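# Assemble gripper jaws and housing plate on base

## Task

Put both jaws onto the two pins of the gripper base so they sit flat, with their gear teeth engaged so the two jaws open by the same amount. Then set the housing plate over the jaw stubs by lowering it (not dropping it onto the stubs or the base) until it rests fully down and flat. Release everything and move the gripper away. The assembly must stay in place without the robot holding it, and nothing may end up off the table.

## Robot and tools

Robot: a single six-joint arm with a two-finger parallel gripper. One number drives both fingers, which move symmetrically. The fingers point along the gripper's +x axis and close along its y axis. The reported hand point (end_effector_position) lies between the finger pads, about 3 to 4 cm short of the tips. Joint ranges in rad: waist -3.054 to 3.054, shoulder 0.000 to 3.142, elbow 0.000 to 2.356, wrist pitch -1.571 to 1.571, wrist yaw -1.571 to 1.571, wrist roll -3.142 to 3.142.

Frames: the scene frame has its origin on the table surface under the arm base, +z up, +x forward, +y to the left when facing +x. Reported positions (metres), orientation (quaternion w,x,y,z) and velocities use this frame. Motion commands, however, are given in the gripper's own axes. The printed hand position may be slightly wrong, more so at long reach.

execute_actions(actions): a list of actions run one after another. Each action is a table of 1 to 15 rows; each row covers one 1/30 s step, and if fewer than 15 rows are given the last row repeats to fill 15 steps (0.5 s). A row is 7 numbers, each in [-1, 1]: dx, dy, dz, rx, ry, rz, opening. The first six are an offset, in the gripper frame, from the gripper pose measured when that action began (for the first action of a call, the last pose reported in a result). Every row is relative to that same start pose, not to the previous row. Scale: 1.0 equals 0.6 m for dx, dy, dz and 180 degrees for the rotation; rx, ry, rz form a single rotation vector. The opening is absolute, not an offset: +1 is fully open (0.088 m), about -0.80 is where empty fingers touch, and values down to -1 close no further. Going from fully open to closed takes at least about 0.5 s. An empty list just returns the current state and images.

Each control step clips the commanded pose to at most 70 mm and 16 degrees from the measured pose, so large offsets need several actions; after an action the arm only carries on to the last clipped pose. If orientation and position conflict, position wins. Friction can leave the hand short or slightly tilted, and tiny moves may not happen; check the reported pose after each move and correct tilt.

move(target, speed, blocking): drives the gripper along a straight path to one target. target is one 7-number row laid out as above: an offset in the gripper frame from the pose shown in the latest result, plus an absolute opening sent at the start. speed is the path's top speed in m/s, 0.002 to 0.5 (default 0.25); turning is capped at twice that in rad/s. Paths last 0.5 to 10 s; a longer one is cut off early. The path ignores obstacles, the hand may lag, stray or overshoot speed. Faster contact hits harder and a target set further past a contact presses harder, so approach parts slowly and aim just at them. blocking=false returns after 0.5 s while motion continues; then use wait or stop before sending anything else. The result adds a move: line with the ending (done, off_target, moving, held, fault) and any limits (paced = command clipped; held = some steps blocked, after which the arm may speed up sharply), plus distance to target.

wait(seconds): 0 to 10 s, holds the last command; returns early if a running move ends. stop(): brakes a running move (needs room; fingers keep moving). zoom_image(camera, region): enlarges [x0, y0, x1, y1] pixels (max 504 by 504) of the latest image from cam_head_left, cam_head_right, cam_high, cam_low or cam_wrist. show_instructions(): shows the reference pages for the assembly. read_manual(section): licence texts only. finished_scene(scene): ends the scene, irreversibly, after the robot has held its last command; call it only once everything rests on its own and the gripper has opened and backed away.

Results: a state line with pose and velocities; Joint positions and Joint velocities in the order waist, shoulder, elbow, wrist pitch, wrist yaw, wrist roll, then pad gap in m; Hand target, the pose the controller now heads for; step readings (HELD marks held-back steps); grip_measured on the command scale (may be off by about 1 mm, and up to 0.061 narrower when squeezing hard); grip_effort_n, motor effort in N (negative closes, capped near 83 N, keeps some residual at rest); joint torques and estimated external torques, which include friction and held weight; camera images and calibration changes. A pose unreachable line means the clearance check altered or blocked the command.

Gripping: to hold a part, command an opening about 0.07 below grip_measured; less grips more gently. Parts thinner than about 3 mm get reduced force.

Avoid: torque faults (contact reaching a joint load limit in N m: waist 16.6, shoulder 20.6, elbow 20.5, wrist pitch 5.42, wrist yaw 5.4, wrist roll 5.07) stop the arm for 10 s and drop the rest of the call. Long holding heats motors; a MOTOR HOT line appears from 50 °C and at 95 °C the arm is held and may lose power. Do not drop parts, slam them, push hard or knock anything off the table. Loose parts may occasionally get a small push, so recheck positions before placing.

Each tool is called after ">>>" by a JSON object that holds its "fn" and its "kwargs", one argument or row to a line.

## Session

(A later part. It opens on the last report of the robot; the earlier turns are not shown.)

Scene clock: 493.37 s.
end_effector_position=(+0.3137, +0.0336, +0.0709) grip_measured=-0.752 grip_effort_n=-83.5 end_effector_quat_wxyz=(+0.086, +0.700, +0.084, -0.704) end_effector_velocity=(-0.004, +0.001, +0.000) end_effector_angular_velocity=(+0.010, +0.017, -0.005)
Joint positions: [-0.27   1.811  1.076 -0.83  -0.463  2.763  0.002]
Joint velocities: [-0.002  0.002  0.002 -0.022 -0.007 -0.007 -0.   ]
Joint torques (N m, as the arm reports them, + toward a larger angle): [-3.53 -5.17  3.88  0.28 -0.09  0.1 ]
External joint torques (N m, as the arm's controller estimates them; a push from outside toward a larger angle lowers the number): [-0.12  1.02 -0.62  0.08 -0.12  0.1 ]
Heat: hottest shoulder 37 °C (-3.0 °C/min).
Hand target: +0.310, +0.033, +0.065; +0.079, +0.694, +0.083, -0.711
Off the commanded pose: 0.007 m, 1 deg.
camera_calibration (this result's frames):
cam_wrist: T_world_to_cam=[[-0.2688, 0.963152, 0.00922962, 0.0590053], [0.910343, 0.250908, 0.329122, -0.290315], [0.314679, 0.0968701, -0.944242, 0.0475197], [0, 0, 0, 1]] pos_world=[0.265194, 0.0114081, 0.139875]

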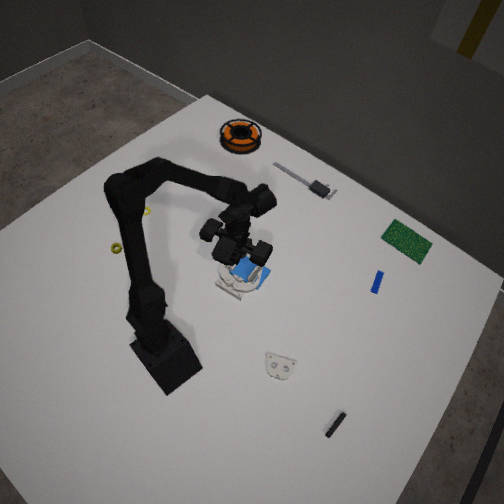

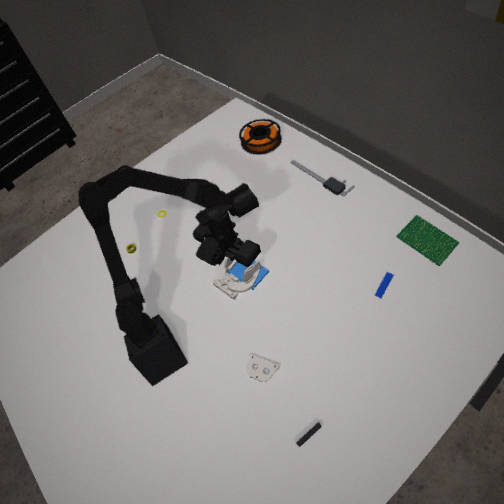

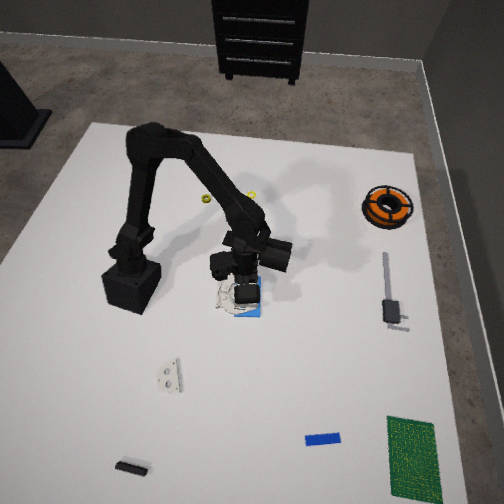

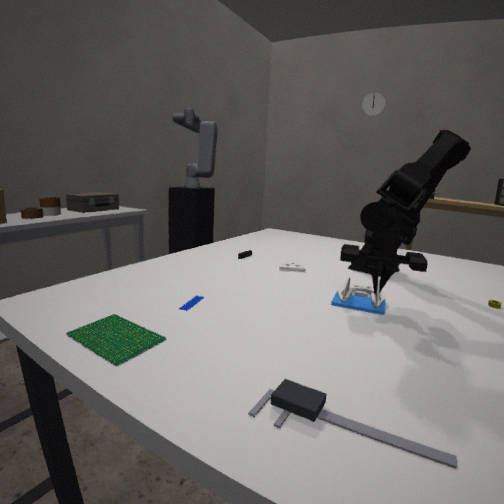

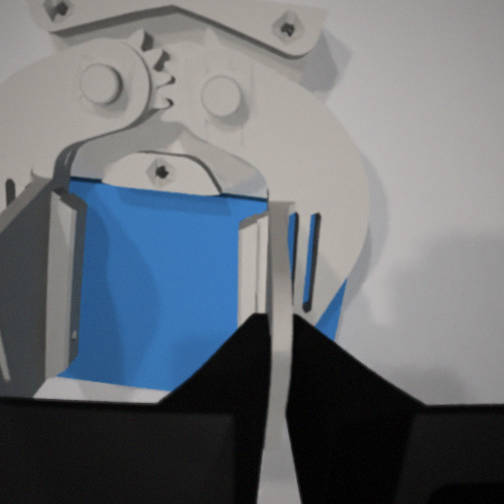

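>>> {"fn": "execute_actions", "kwargs": {
  "actions": [
    [[0.0107,-0.0002,0.0064,0.0032,-0.0055,-0.0035,-0.83],[0.0114,-0.0002,0.0064,0.0032,-0.0055,-0.0035,-0.83],[0.012,-0.0002,0.0064,0.0032,-0.0055,-0.0035,-0.83],[0.012,-0.0002,0.0064,0.0032,-0.0055,-0.0035,-0.82],[0.012,-0.0002,0.0064,0.0032,-0.0055,-0.0035,-0.78],[0.012,-0.0002,0.0064,0.0032,-0.0055,-0.0035,-0.73],[0.0095,0,0.0047,0.0024,-0.0041,-0.0027,-0.68],[0.007,0.0002,0.003,0.0016,-0.0027,-0.0019,-0.62],[0.0045,0.0004,0.0013,0.0008,-0.0013,-0.0011,-0.55],[0.002,0.0006,-0.0004,0,0.0002,-0.0003,-0.48],[-0.0005,0.0008,-0.0021,-0.0008,0.0016,0.0005,-0.41],[-0.003,0.001,-0.0038,-0.0016,0.003,0.0013,-0.35],[-0.007,0.0012,-0.0054,-0.0024,0.0045,0.002,-0.35],[-0.012,0.0015,-0.0054,-0.0024,0.0045,0.002,-0.35],[-0.018,0.0018,-0.0054,-0.0024,0.0045,0.002,-0.35]],
    [[-0.026,0.002,-0.0054,-0.0024,0.0045,0.002,-0.35],[-0.033,0.002,-0.0054,-0.0024,0.0045,0.002,-0.35],[-0.04,0.002,-0.0054,-0.0024,0.0045,0.002,-0.35],[-0.047,0.002,-0.0054,-0.0024,0.0045,0.002,-0.35],[-0.053,0.002,-0.0054,-0.0024,0.0045,0.002,-0.35],[-0.058,0.003,-0.005,-0.003,0.0045,0.002,-0.35],[-0.062,0.006,-0.003,-0.006,0.0045,0.002,-0.35],[-0.064,0.011,0.001,-0.013,0.0045,0.002,-0.35],[-0.065,0.018,0.007,-0.024,0.0045,0.002,-0.35],[-0.065,0.026,0.014,-0.038,0.0045,0.002,-0.35],[-0.065,0.035,0.022,-0.054,0.0045,0.002,-0.35],[-0.065,0.044,0.03,-0.07,0.0045,0.002,-0.35],[-0.065,0.052,0.037,-0.085,0.0045,0.002,-0.35],[-0.065,0.058,0.042,-0.097,0.0045,0.002,-0.35],[-0.065,0.062,0.046,-0.105,0.0045,0.002,-0.35]]
  ]
}}

Scene clock: 505.63 s.
end_effector_position=(+0.3046, +0.0033, +0.1098) grip_measured=-0.353 grip_effort_n=12.8 end_effector_quat_wxyz=(+0.170, +0.691, +0.161, -0.684) end_effector_velocity=(-0.087, -0.147, +0.022) end_effector_angular_velocity=(-0.008, +0.014, +0.968)
Joint positions: [-0.42   1.772  1.118 -0.964 -0.458  2.373  0.022]
Joint velocities: [-0.53  -0.002 -0.232 -0.037  0.022 -1.56   0.   ]
Joint torques (N m, as the arm reports them, + toward a larger angle): [-3.48 -6.9   4.17  0.18  0.09 -0.15]
External joint torques (N m, as the arm's controller estimates them; a push from outside toward a larger angle lowers the number): [-0.58 -1.16 -0.72 -0.02  0.09 -0.14]
External joint torques at the end of the 1st action: [-0.78 -2.03  1.36 -0.21 -0.01 -0.15]
Heat: hottest shoulder 36 °C (-4.1 °C/min).
Hand target: +0.296, -0.008, +0.110; +0.199, +0.682, +0.190, -0.678
Off the commanded pose: 0.015 m, 6 deg.
Step readings (end_effector_position; steps 1 to 15: 1st action; 16 to 30: 2nd action):
0: (+0.3137, +0.0336, +0.0709)
1: (+0.3138, +0.0336, +0.0709)
2: (+0.3139, +0.0336, +0.0708)
4: (+0.3140, +0.0335, +0.0702)
8: (+0.3140, +0.0335, +0.0700)
15: (+0.3132, +0.0334, +0.0708)
16: (+0.3124, +0.0332, +0.0723)
17: (+0.3116, +0.0327, +0.0745)
19: (+0.3114, +0.0319, +0.0811)
23: (+0.3136, +0.0309, +0.0973)
30: end_effector_position above
camera_calibration (this result's frames):
cam_wrist: T_world_to_cam=[[-0.483562, 0.875301, -0.0039597, 0.152608], [0.822251, 0.455795, 0.340814, -0.262408], [0.30012, 0.161549, -0.940122, 0.093804], [0, 0, 0, 1]] pos_world=[0.261408, -0.0291278, 0.178224]

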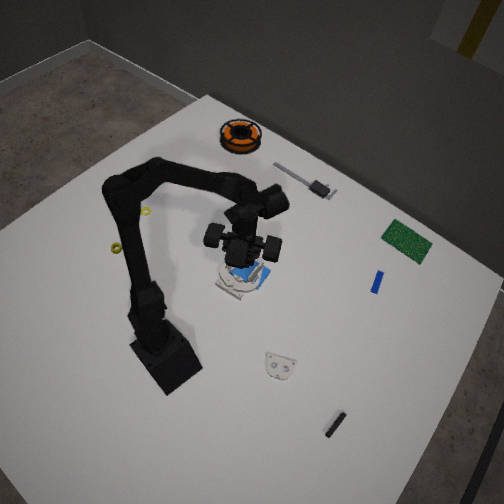

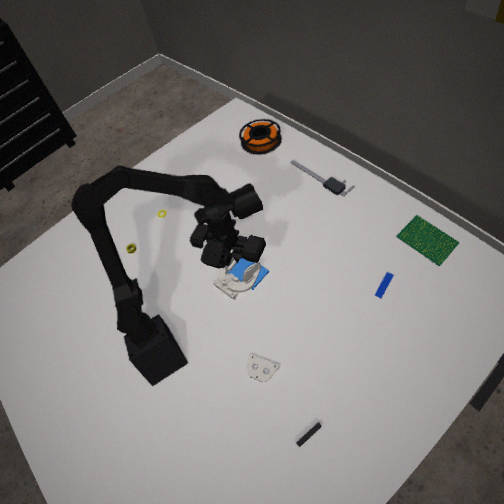

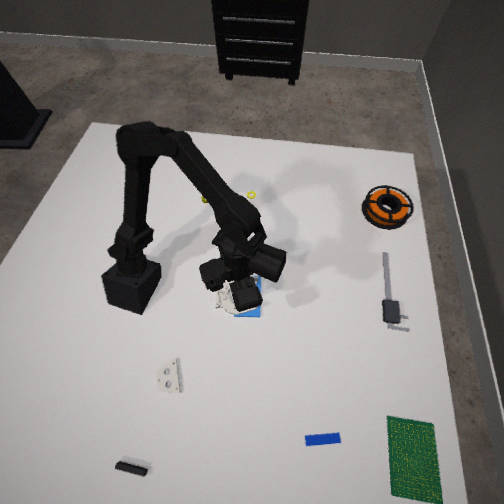

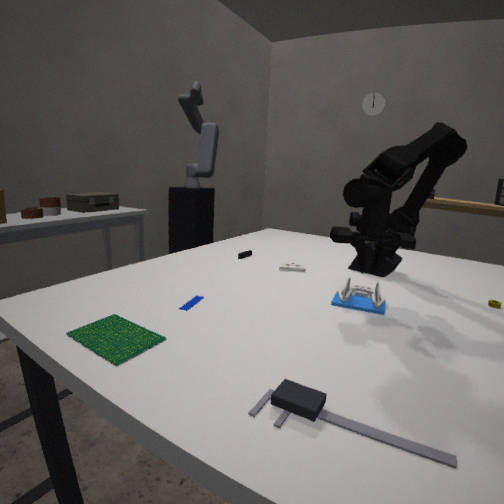

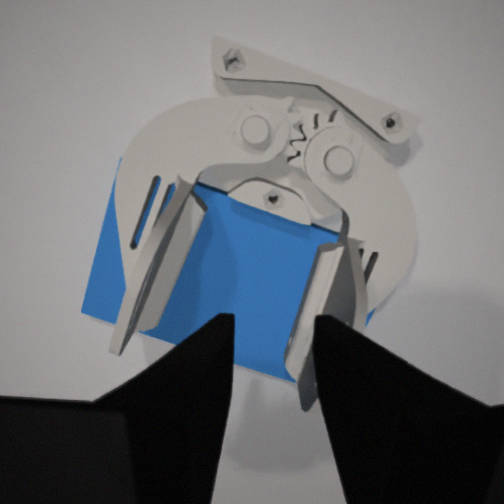

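>>> {"fn": "execute_actions", "kwargs": {
  "actions": []
}}

>>> {"fn": "zoom_image", "kwargs": {
  "camera": "cam_high",
  "region": [140, 345, 200, 405]
}}

>>> {"fn": "zoom_image", "kwargs": {
  "camera": "cam_low",
  "region": [320, 260, 410, 325]
}}

Scene clock: 508.40 s.
end_effector_position=(+0.2986, -0.0078, +0.1114) grip_measured=-0.353 grip_effort_n=12.8 end_effector_quat_wxyz=(+0.200, +0.684, +0.189, -0.676) end_effector_velocity=(+0.003, +0.001, +0.003) end_effector_angular_velocity=(+0.001, -0.018, +0.028)
Joint positions: [-0.46   1.772  1.101 -0.964 -0.454  2.247  0.022]
Joint velocities: [-0.002 -0.007  0.002  0.007 -0.007 -0.022 -0.   ]
Joint torques (N m, as the arm reports them, + toward a larger angle): [-3.65 -6.71  4.15  0.26  0.05 -0.14]
External joint torques (N m, as the arm's controller estimates them; a push from outside toward a larger angle lowers the number): [-0.38 -0.94 -0.8  -0.01  0.   -0.13]
Heat: hottest shoulder 36 °C (-4.0 °C/min).
Hand target: +0.296, -0.008, +0.110; +0.199, +0.682, +0.190, -0.678
Off the commanded pose: 0.004 m, 1 deg.
camera_calibration (this result's frames):
cam_wrist: T_world_to_cam=[[-0.554674, 0.832041, -0.00671269, 0.180558], [0.781146, 0.52349, 0.340249, -0.240061], [0.286615, 0.183484, -0.940311, 0.103207], [0, 0, 0, 1]] pos_world=[0.258093, -0.0434986, 0.179939]

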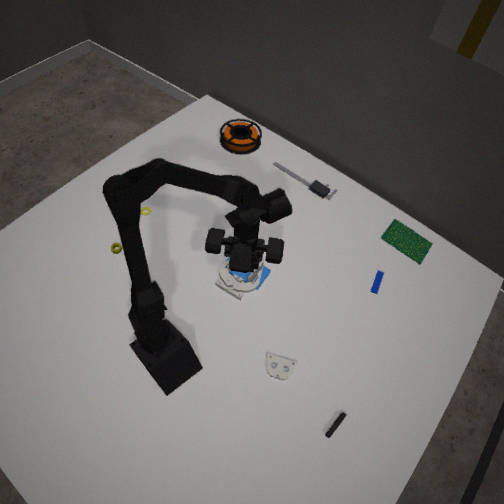

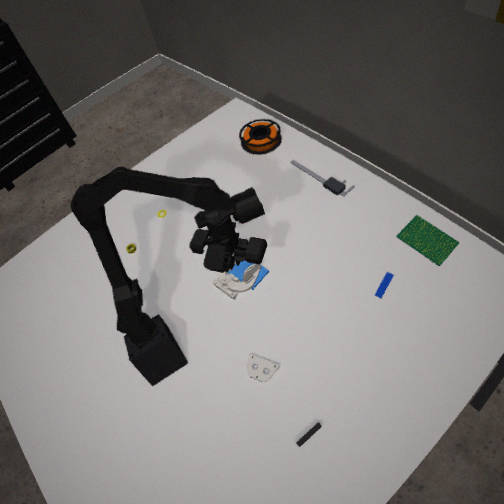

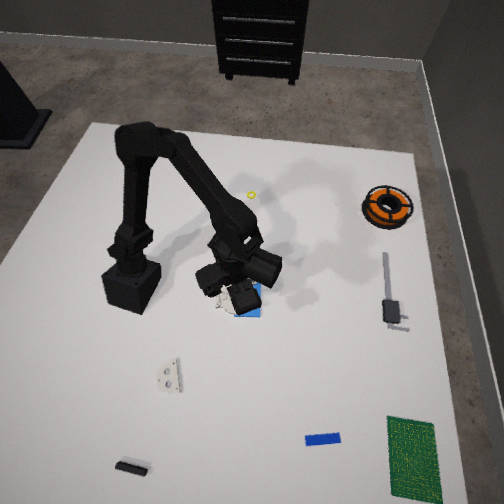

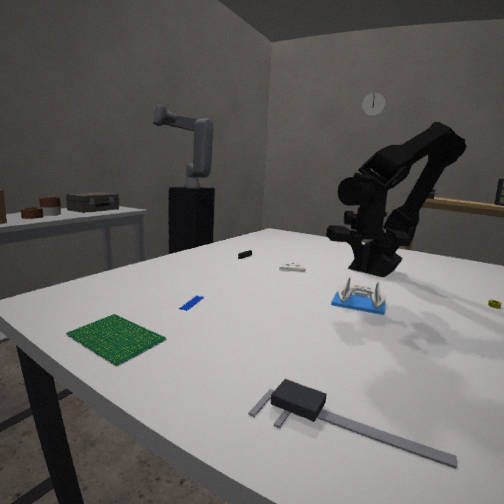

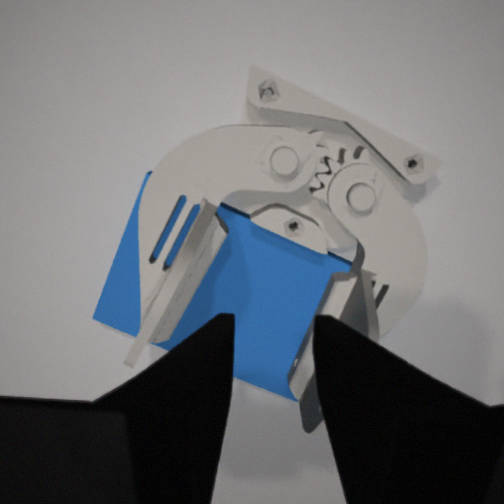

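Region (140, 345, 200, 405) of cam_high's 504x504 image, scaled by 8.400, with more detail than that image has.

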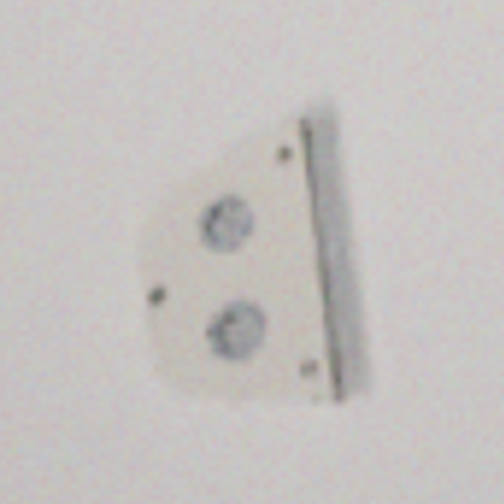

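Region (320, 260, 410, 325) of cam_low's 504x504 image, scaled by 5.600, with more detail than that image has.

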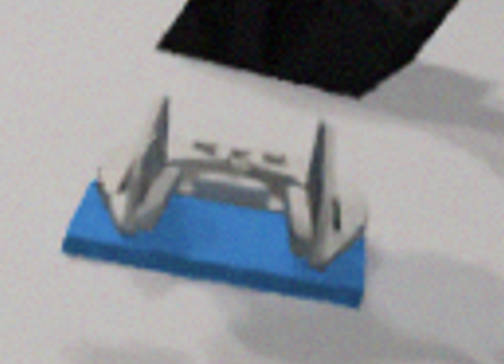

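>>> {"fn": "execute_actions", "kwargs": {
  "actions": [
    [[0.003,0.0009,0.004,-0.0018,-0.0004,-0.001,-0.35],[0.004,0.0036,0.008,-0.0073,-0.0008,-0.002,-0.35],[0.005,0.0081,0.0155,-0.0164,-0.0012,-0.003,-0.35],[0.006,0.0143,0.0258,-0.0292,-0.0015,-0.004,-0.35],[0.0075,0.0224,0.0403,-0.0456,-0.0014,-0.005,-0.35],[0.0095,0.0313,0.0564,-0.0638,-0.0012,-0.0057,-0.35],[0.0115,0.0403,0.0725,-0.0821,-0.0011,-0.0058,-0.35],[0.0136,0.0492,0.0886,-0.1003,-0.0009,-0.0058,-0.35],[0.016,0.0582,0.1047,-0.1185,-0.0008,-0.0059,-0.35],[0.0185,0.0671,0.1208,-0.1368,-0.0006,-0.0059,-0.35],[0.021,0.0761,0.137,-0.155,-0.0004,-0.0059,-0.35],[0.0234,0.085,0.1531,-0.1732,-0.0003,-0.006,-0.35],[0.0259,0.094,0.1692,-0.1915,-0.0001,-0.006,-0.3],[0.0284,0.1029,0.1853,-0.2097,0,-0.006,-0.25],[0.0309,0.1119,0.2014,-0.228,0.0002,-0.006,-0.2]],
    [[0.0203,-0.0041,0.0792,-0.0675,0,0,-0.13],[0.0227,-0.0051,0.0976,-0.0857,0,0,-0.06],[0.0251,-0.006,0.116,-0.1039,0,0,0.01],[0.0275,-0.007,0.1345,-0.1222,0,0,0.08],[0.0299,-0.008,0.1529,-0.1404,0,0,0.15],[0.0323,-0.0089,0.1713,-0.1587,0,0,0.22],[0.0347,-0.0099,0.1897,-0.1769,0,0,0.29],[0.0371,-0.0108,0.2081,-0.1951,0,0,0.36],[0.0395,-0.0118,0.2266,-0.2134,0,0,0.43],[0.0419,-0.0128,0.245,-0.2316,0,0,0.5],[0.0441,-0.0136,0.2616,-0.248,0,0,0.57],[0.0458,-0.0143,0.2745,-0.2608,0,0,0.63],[0.047,-0.0148,0.2837,-0.2699,0,0,0.63],[0.0477,-0.0151,0.2892,-0.2754,0,0,0.63],[0.0479,-0.0152,0.291,-0.2772,0,0,0.63]]
  ]
}}

Scene clock: 520.03 s.
end_effector_position=(+0.1664, -0.2370, +0.0819) grip_measured=+0.579 grip_effort_n=13.3 end_effector_quat_wxyz=(+0.594, +0.402, +0.552, -0.424) end_effector_velocity=(-0.076, -0.184, -0.010) end_effector_angular_velocity=(+0.006, -0.024, +0.815)
Joint positions: [-1.2    2.218  1.093 -0.754 -0.281  0.148  0.067]
Joint velocities: [-0.476  0.579  0.52  -0.066  0.066 -1.282  0.028]
Joint torques (N m, as the arm reports them, + toward a larger angle): [-1.59 -6.52  6.34  0.03 -0.01 -0.15]
External joint torques (N m, as the arm's controller estimates them; a push from outside toward a larger angle lowers the number): [-0.28  1.07  1.39 -0.22  0.09 -0.11]
External joint torques at the end of the 1st action: [-0.64  1.09 -0.7   0.09  0.08 -0.14]
Heat: hottest shoulder 37 °C (-3.0 °C/min).
Hand target: +0.162, -0.250, +0.078; +0.606, +0.382, +0.573, -0.398
Off the commanded pose: 0.016 m, 5 deg.
Step readings (end_effector_position; steps 1 to 15: 1st action; 16 to 30: 2nd action):
0: (+0.2986, -0.0078, +0.1114)
1: (+0.2986, -0.0078, +0.1114)
2: (+0.2986, -0.0079, +0.1115)
4: (+0.2981, -0.0104, +0.1121)
8: (+0.2870, -0.0324, +0.1120)
15: (+0.2486, -0.0986, +0.1030)
16: (+0.2435, -0.1088, +0.1018)
17: (+0.2382, -0.1195, +0.1003)
19: (+0.2270, -0.1392, +0.0980)
23: (+0.2012, -0.1759, +0.0902)
30: end_effector_position above
camera_calibration (this result's frames):
cam_wrist: T_world_to_cam=[[-0.93873, -0.344629, 0.00412457, 0.081898], [-0.330641, 0.903878, 0.271443, 0.274046], [-0.0972753, 0.253448, -0.962446, 0.237625], [0, 0, 0, 1]] pos_world=[0.190606, -0.279706, 0.153975]

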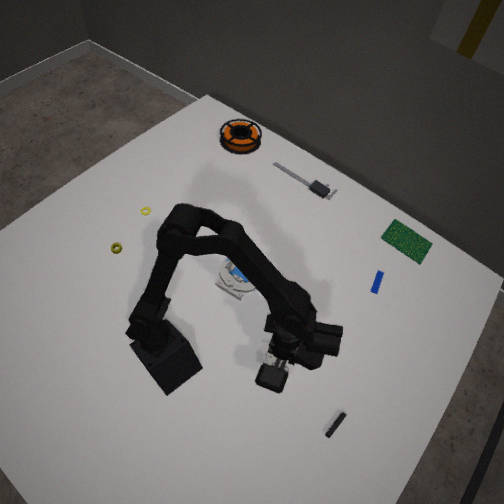

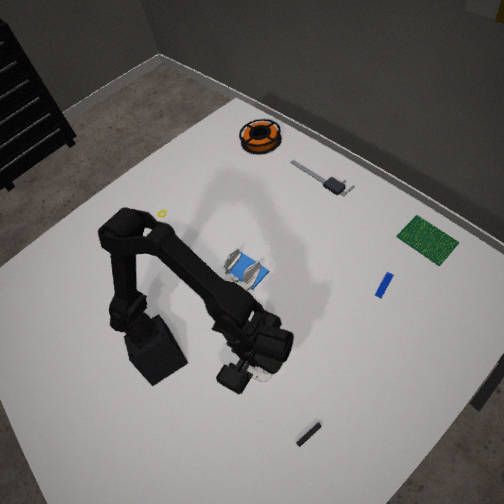

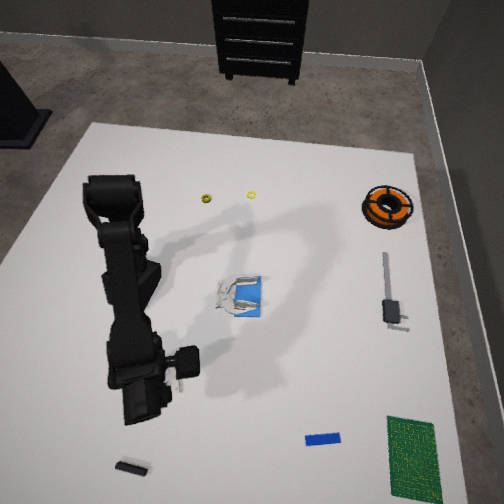

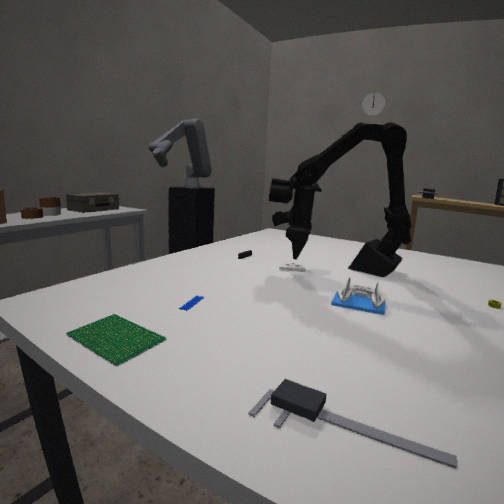

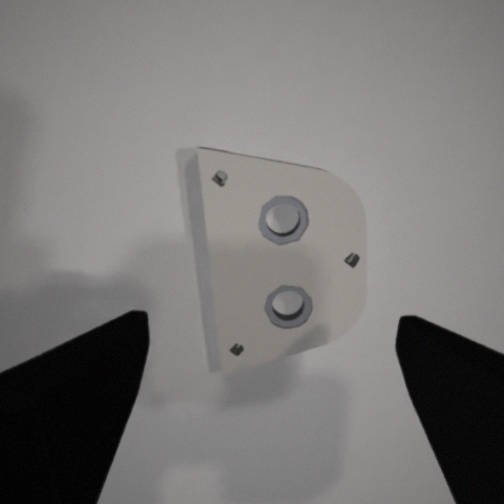

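>>> {"fn": "execute_actions", "kwargs": {
  "actions": []
}}

>>> {"fn": "zoom_image", "kwargs": {
  "camera": "cam_wrist",
  "region": [130, 170, 400, 440]
}}

Scene clock: 521.33 s.
end_effector_position=(+0.1622, -0.2480, +0.0809) grip_measured=+0.627 grip_effort_n=12.8 end_effector_quat_wxyz=(+0.608, +0.382, +0.570, -0.400) end_effector_velocity=(-0.003, +0.004, +0.002) end_effector_angular_velocity=(+0.011, +0.013, +0.000)
Joint positions: [-1.226  2.259  1.133 -0.768 -0.278  0.042  0.07 ]
Joint velocities: [-0.002 -0.007 -0.002 -0.022  0.007 -0.007 -0.   ]
Joint torques (N m, as the arm reports them, + toward a larger angle): [-2.54 -6.04  6.46  0.19  0.05 -0.13]
External joint torques (N m, as the arm's controller estimates them; a push from outside toward a larger angle lowers the number): [-0.12  1.23  1.41 -0.22  0.05 -0.13]
Heat: hottest shoulder 36 °C (-4.0 °C/min).
Hand target: +0.162, -0.250, +0.078; +0.606, +0.382, +0.573, -0.399
Off the commanded pose: 0.005 m, 2 deg.
camera_calibration (this result's frames):
cam_wrist: T_world_to_cam=[[-0.909116, -0.416522, 0.00424893, 0.0515573], [-0.399001, 0.873712, 0.278253, 0.28591], [-0.119611, 0.251269, -0.960498, 0.241985], [0, 0, 0, 1]] pos_world=[0.189894, -0.289131, 0.152652]

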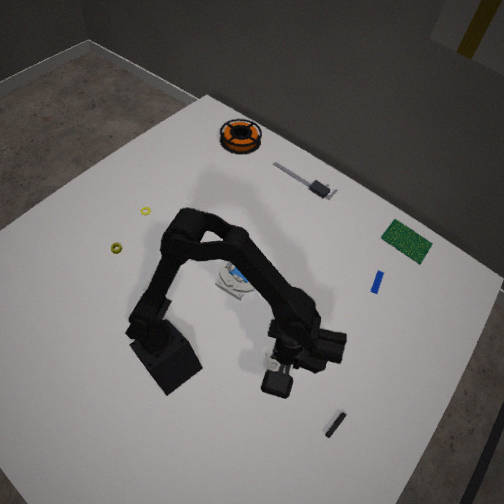

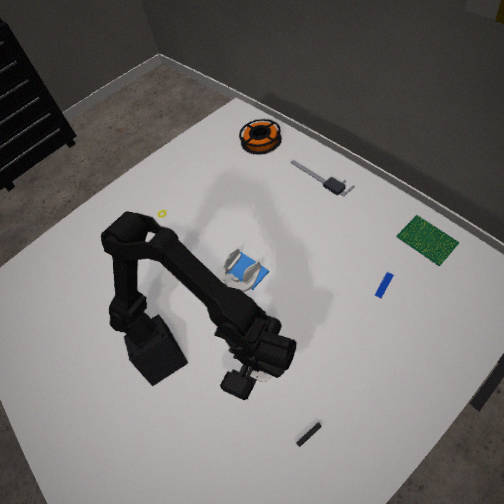

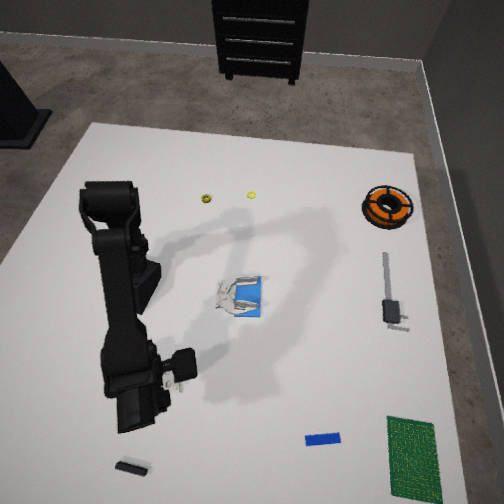

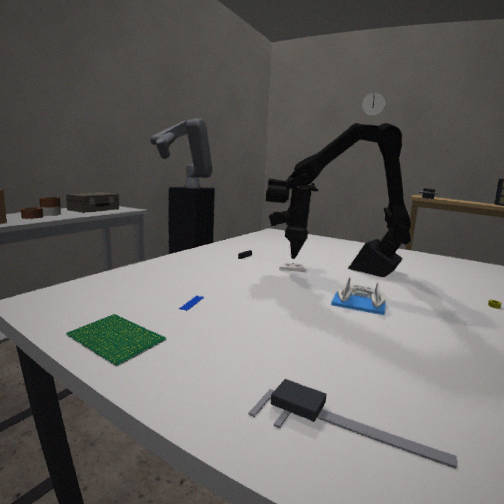

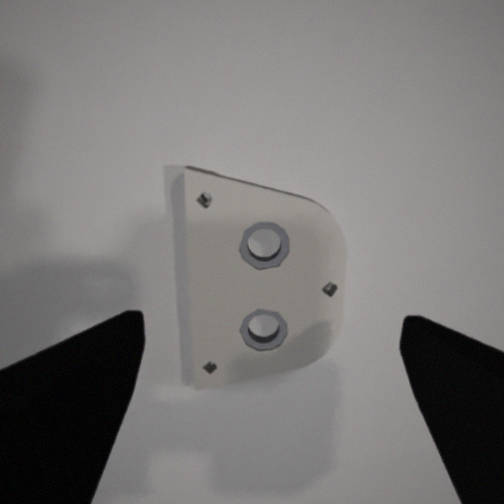

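Region (130, 170, 400, 440) of cam_wrist's 504x504 image, scaled by 1.867, with more detail than that image has.

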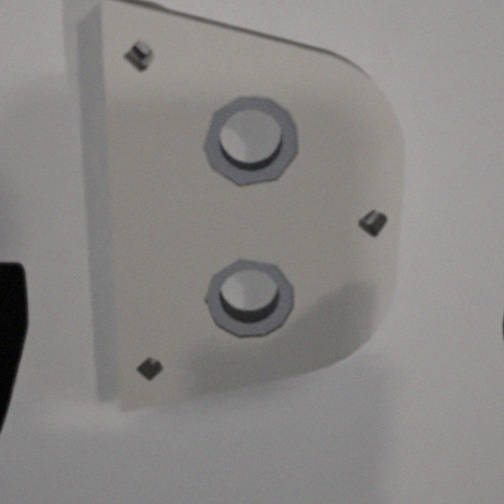

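>>> {"fn": "execute_actions", "kwargs": {
  "actions": [
    [[0.0065,-0.0018,0.0009,0.0007,0.0044,-0.0001,0.63],[0.0088,-0.0019,0.0008,0.0008,0.0055,-0.0003,0.63],[0.0121,-0.0021,0.0005,0.0009,0.0069,-0.0005,0.63],[0.0164,-0.0023,0.0002,0.001,0.0088,-0.0009,0.63],[0.0211,-0.0026,-0.0002,0.0011,0.0109,-0.0012,0.63],[0.0263,-0.0028,-0.0005,0.0013,0.0132,-0.0016,0.63],[0.0315,-0.0031,-0.0009,0.0014,0.0155,-0.002,0.63],[0.0367,-0.0034,-0.0013,0.0016,0.0178,-0.0024,0.63],[0.0414,-0.0037,-0.0017,0.0017,0.0199,-0.0028,0.63],[0.0457,-0.0039,-0.002,0.0018,0.0218,-0.0031,0.63],[0.049,-0.0041,-0.0022,0.0019,0.0232,-0.0034,0.63],[0.0514,-0.0042,-0.0024,0.002,0.0243,-0.0036,0.63],[0.0528,-0.0043,-0.0025,0.002,0.0249,-0.0037,0.63]]
  ]
}}

Scene clock: 532.27 s.
end_effector_position=(+0.1586, -0.2463, +0.0530) grip_measured=+0.627 grip_effort_n=12.8 end_effector_quat_wxyz=(+0.584, +0.395, +0.593, -0.390) end_effector_velocity=(-0.001, +0.002, -0.028) end_effector_angular_velocity=(+0.058, +0.031, -0.000)
Joint positions: [-1.208  2.356  1.146 -0.757 -0.278  0.044  0.07 ]
Joint velocities: [ 0.027  0.095  0.012  0.022 -0.007  0.007 -0.   ]
Joint torques (N m, as the arm reports them, + toward a larger angle): [-2.59 -6.81  6.31  0.38 -0.02  0.09]
External joint torques (N m, as the arm's controller estimates them; a push from outside toward a larger angle lowers the number): [ 0.01  1.13  1.45  0.08 -0.01  0.09]
Heat: hottest shoulder 36 °C (-4.1 °C/min).
Hand target: +0.160, -0.249, +0.049; +0.582, +0.396, +0.594, -0.390
Off the commanded pose: 0.005 m, 0 deg.
Step readings (end_effector_position):
0: (+0.1622, -0.2480, +0.0809)
1: (+0.1621, -0.2479, +0.0808)
2: (+0.1620, -0.2479, +0.0805)
4: (+0.1616, -0.2481, +0.0789)
8: (+0.1600, -0.2477, +0.0702)
15: end_effector_position above
camera_calibration (this result's frames):
cam_wrist: T_world_to_cam=[[-0.910857, -0.41256, 0.0116088, 0.0499724], [-0.382969, 0.855343, 0.348888, 0.279943], [-0.153867, 0.313341, -0.937093, 0.233839], [0, 0, 0, 1]] pos_world=[0.188707, -0.292102, 0.12088]

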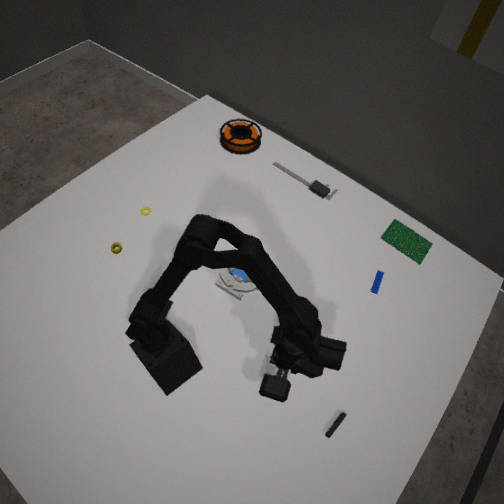

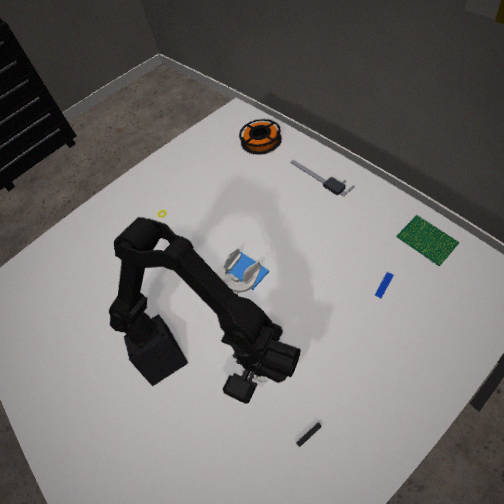

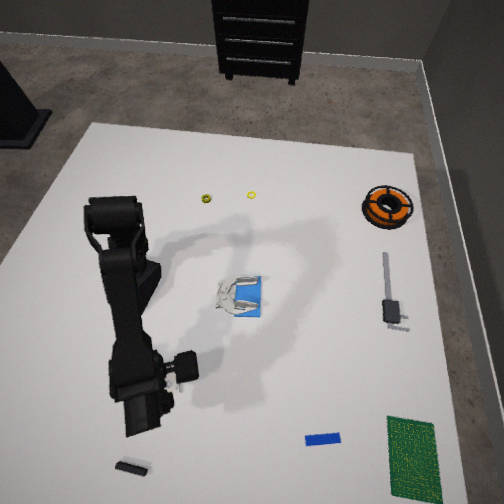

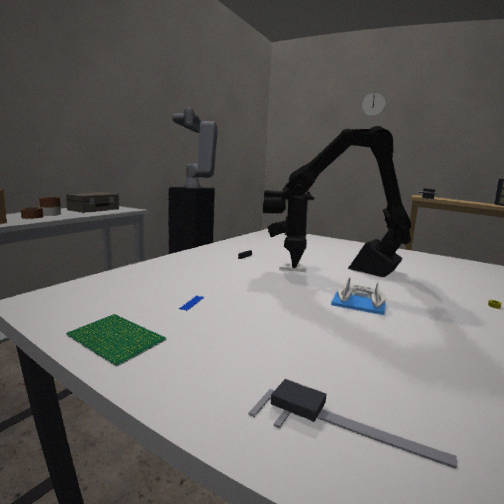

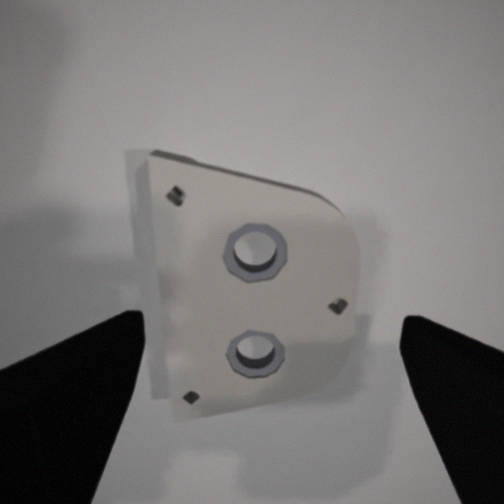

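>>> {"fn": "execute_actions", "kwargs": {
  "actions": []
}}

>>> {"fn": "zoom_image", "kwargs": {
  "camera": "cam_wrist",
  "region": [110, 140, 430, 440]
}}

>>> {"fn": "zoom_image", "kwargs": {
  "camera": "cam_low",
  "region": [265, 240, 325, 285]
}}

Scene clock: 533.80 s.
end_effector_position=(+0.1593, -0.2476, +0.0526) grip_measured=+0.627 grip_effort_n=12.8 end_effector_quat_wxyz=(+0.584, +0.394, +0.592, -0.390) end_effector_velocity=(-0.000, +0.002, +0.000) end_effector_angular_velocity=(+0.009, -0.005, +0.018)
Joint positions: [-1.207  2.36   1.151 -0.755 -0.278  0.044  0.07 ]
Joint velocities: [-0.002 -0.002 -0.002 -0.007 -0.007 -0.022 -0.   ]
Joint torques (N m, as the arm reports them, + toward a larger angle): [-2.52 -6.41  6.01  0.36 -0.03  0.1 ]
External joint torques (N m, as the arm's controller estimates them; a push from outside toward a larger angle lowers the number): [-0.03  1.2   1.3   0.05 -0.02  0.1 ]
Heat: hottest shoulder 36 °C (-4.1 °C/min).
Hand target: +0.160, -0.249, +0.049; +0.582, +0.396, +0.594, -0.390
Off the commanded pose: 0.004 m, 0 deg.
camera_calibration (this result's frames):
cam_wrist: T_world_to_cam=[[-0.910521, -0.413292, 0.0118698, 0.0498468], [-0.383828, 0.855586, 0.347346, 0.28172], [-0.153711, 0.31171, -0.937662, 0.233554], [0, 0, 0, 1]] pos_world=[0.189418, -0.293235, 0.120549]

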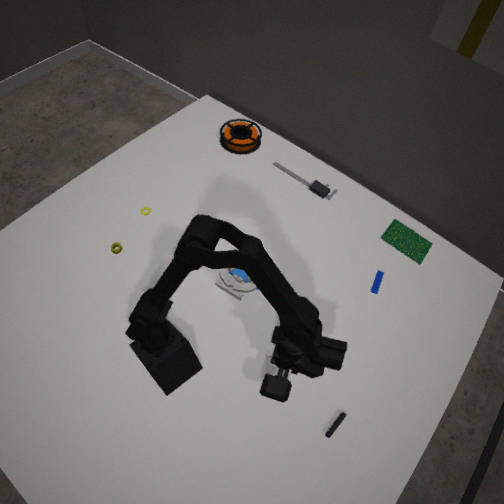

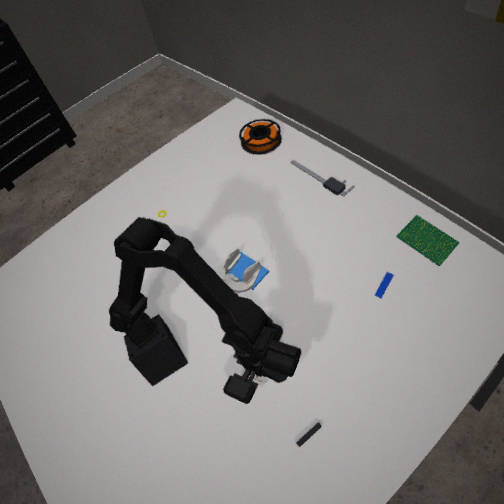

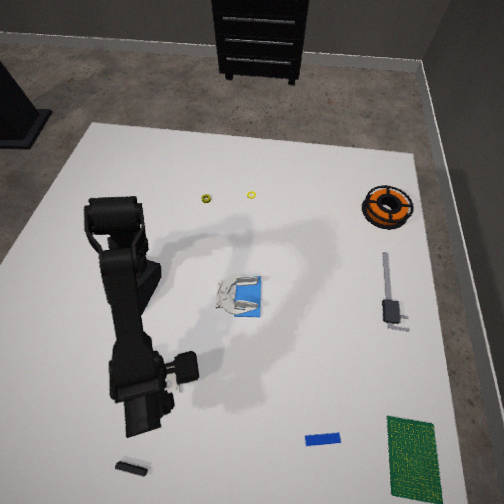

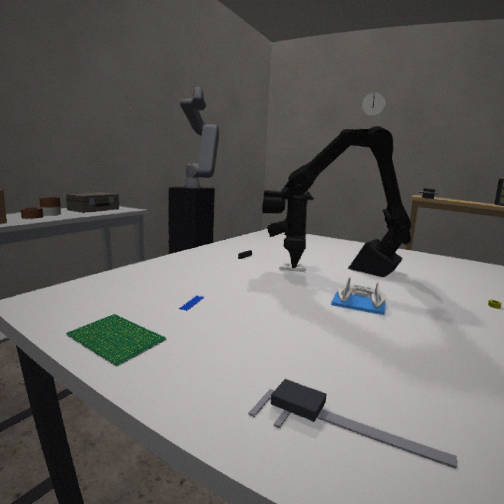

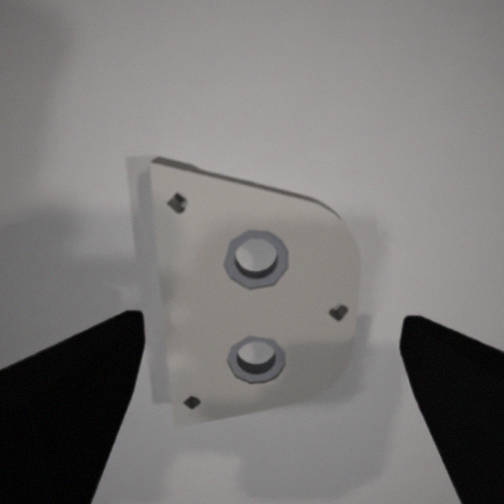

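Region (110, 140, 430, 440) of cam_wrist's 504x504 image, scaled by 1.575, with more detail than that image has; it fills the top 472 rows of this view, and the rest is white.

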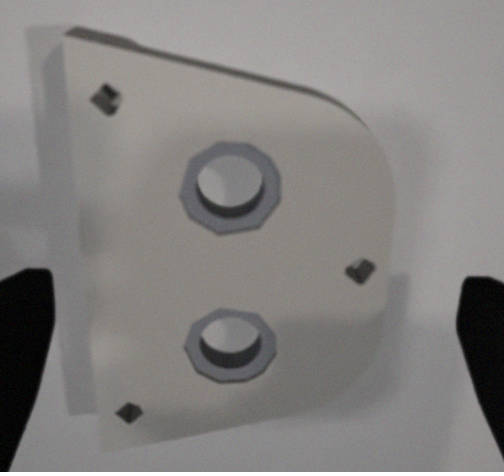

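Region (265, 240, 325, 285) of cam_low's 504x504 image, scaled by 8.400, with more detail than that image has; it fills the top 378 rows of this view, and the rest is white.

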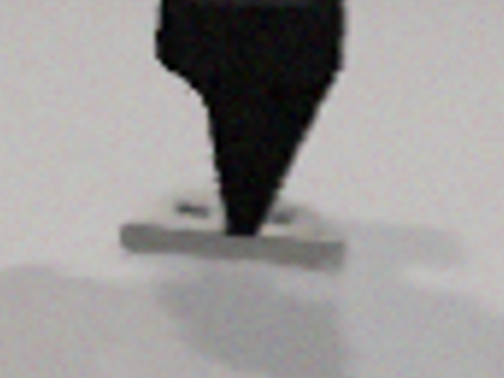

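>>> {"fn": "execute_actions", "kwargs": {
  "actions": [
    [[0.0066,0.0013,0.004,0.001,0.0015,-0.0006,0.63],[0.008,0.0025,0.005,0.001,0.0009,-0.0006,0.63],[0.0097,0.0037,0.006,0.001,0.0003,-0.0006,0.6],[0.0114,0.0047,0.007,0.001,-0.0003,-0.0006,0.56],[0.0131,0.0053,0.008,0.001,-0.001,-0.0006,0.52],[0.0146,0.0053,0.0089,0.001,-0.0016,-0.0006,0.48],[0.0158,0.0053,0.0095,0.001,-0.002,-0.0006,0.44],[0.0166,0.0053,0.0099,0.001,-0.0022,-0.0006,0.4],[0.0166,0.0053,0.0099,0.001,-0.0022,-0.0006,0.36],[0.0166,0.0053,0.0099,0.001,-0.0022,-0.0006,0.32],[0.0166,0.0053,0.0099,0.001,-0.0022,-0.0006,0.29],[0.0166,0.0053,0.0099,0.001,-0.0022,-0.0006,0.26],[0.0166,0.0053,0.0099,0.001,-0.0022,-0.0006,0.23],[0.0166,0.0053,0.0099,0.001,-0.0022,-0.0006,0.19],[0.0166,0.0053,0.0099,0.001,-0.0022,-0.0006,0.13]]
  ]
}}

Scene clock: 544.20 s.
end_effector_position=(+0.1638, -0.2508, +0.0464) grip_measured=+0.242 grip_effort_n=-47.7 end_effector_quat_wxyz=(+0.588, +0.390, +0.589, -0.394) end_effector_velocity=(+0.000, -0.000, -0.001) end_effector_angular_velocity=(+0.001, -0.009, +0.006)
Joint positions: [-1.192  2.376  1.151 -0.721 -0.279  0.062  0.051]
Joint velocities: [-0.002  0.002 -0.002  0.007 -0.007 -0.007 -0.059]
Joint torques (N m, as the arm reports them, + toward a larger angle): [-2.59 -6.43  5.73  0.42 -0.12  0.09]
External joint torques (N m, as the arm's controller estimates them; a push from outside toward a larger angle lowers the number): [-0.04  1.23  1.07  0.09 -0.11  0.09]
Heat: hottest shoulder 36 °C (-2.0 °C/min).
Hand target: +0.164, -0.252, +0.043; +0.585, +0.393, +0.590, -0.393
Off the commanded pose: 0.004 m, 0 deg.
Step readings (end_effector_position):
0: (+0.1593, -0.2476, +0.0526)
1: (+0.1593, -0.2475, +0.0524)
2: (+0.1595, -0.2477, +0.0523)
4: (+0.1605, -0.2484, +0.0513)
8: (+0.1630, -0.2499, +0.0481)
15: end_effector_position above
camera_calibration (this result's frames):
cam_wrist: T_world_to_cam=[[-0.910379, -0.413446, 0.0165286, 0.0523876], [-0.384669, 0.860379, 0.334331, 0.290272], [-0.152449, 0.29801, -0.942311, 0.226063], [0, 0, 0, 1]] pos_world=[0.193814, -0.295454, 0.115109]

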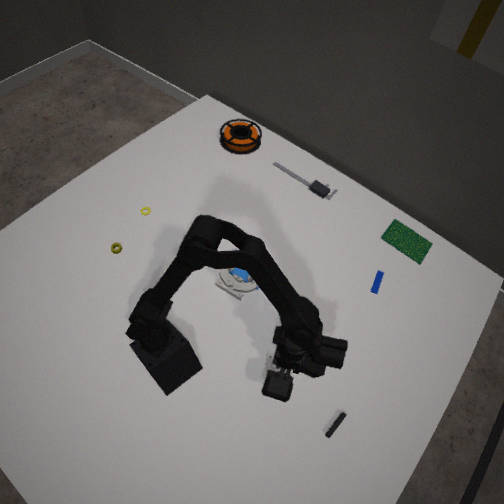

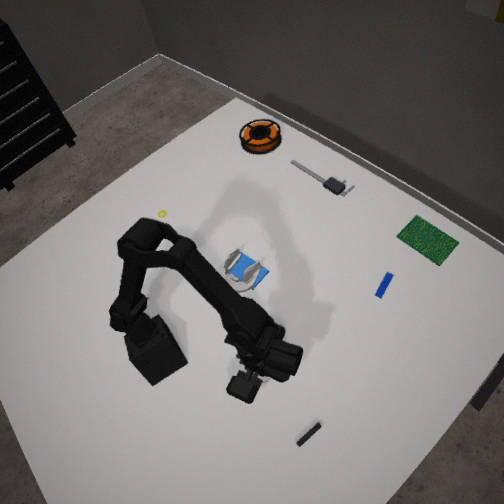

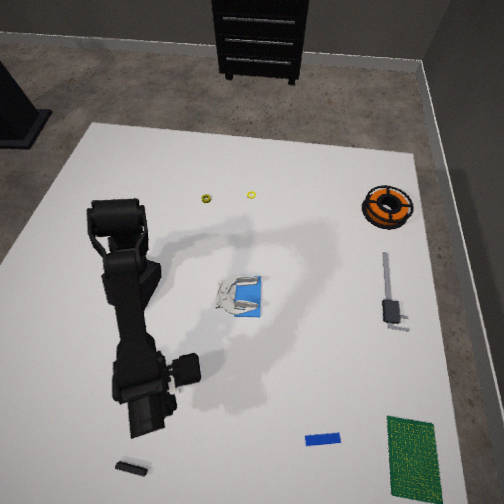

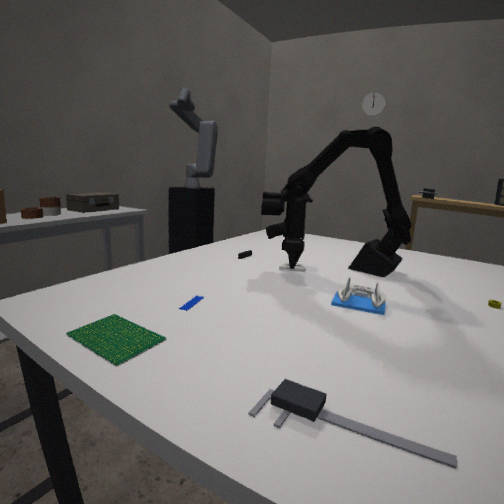

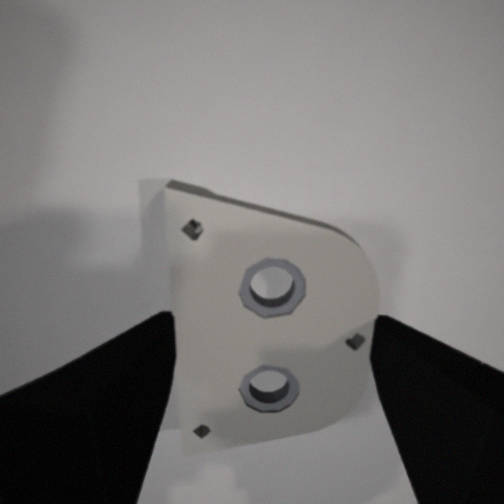

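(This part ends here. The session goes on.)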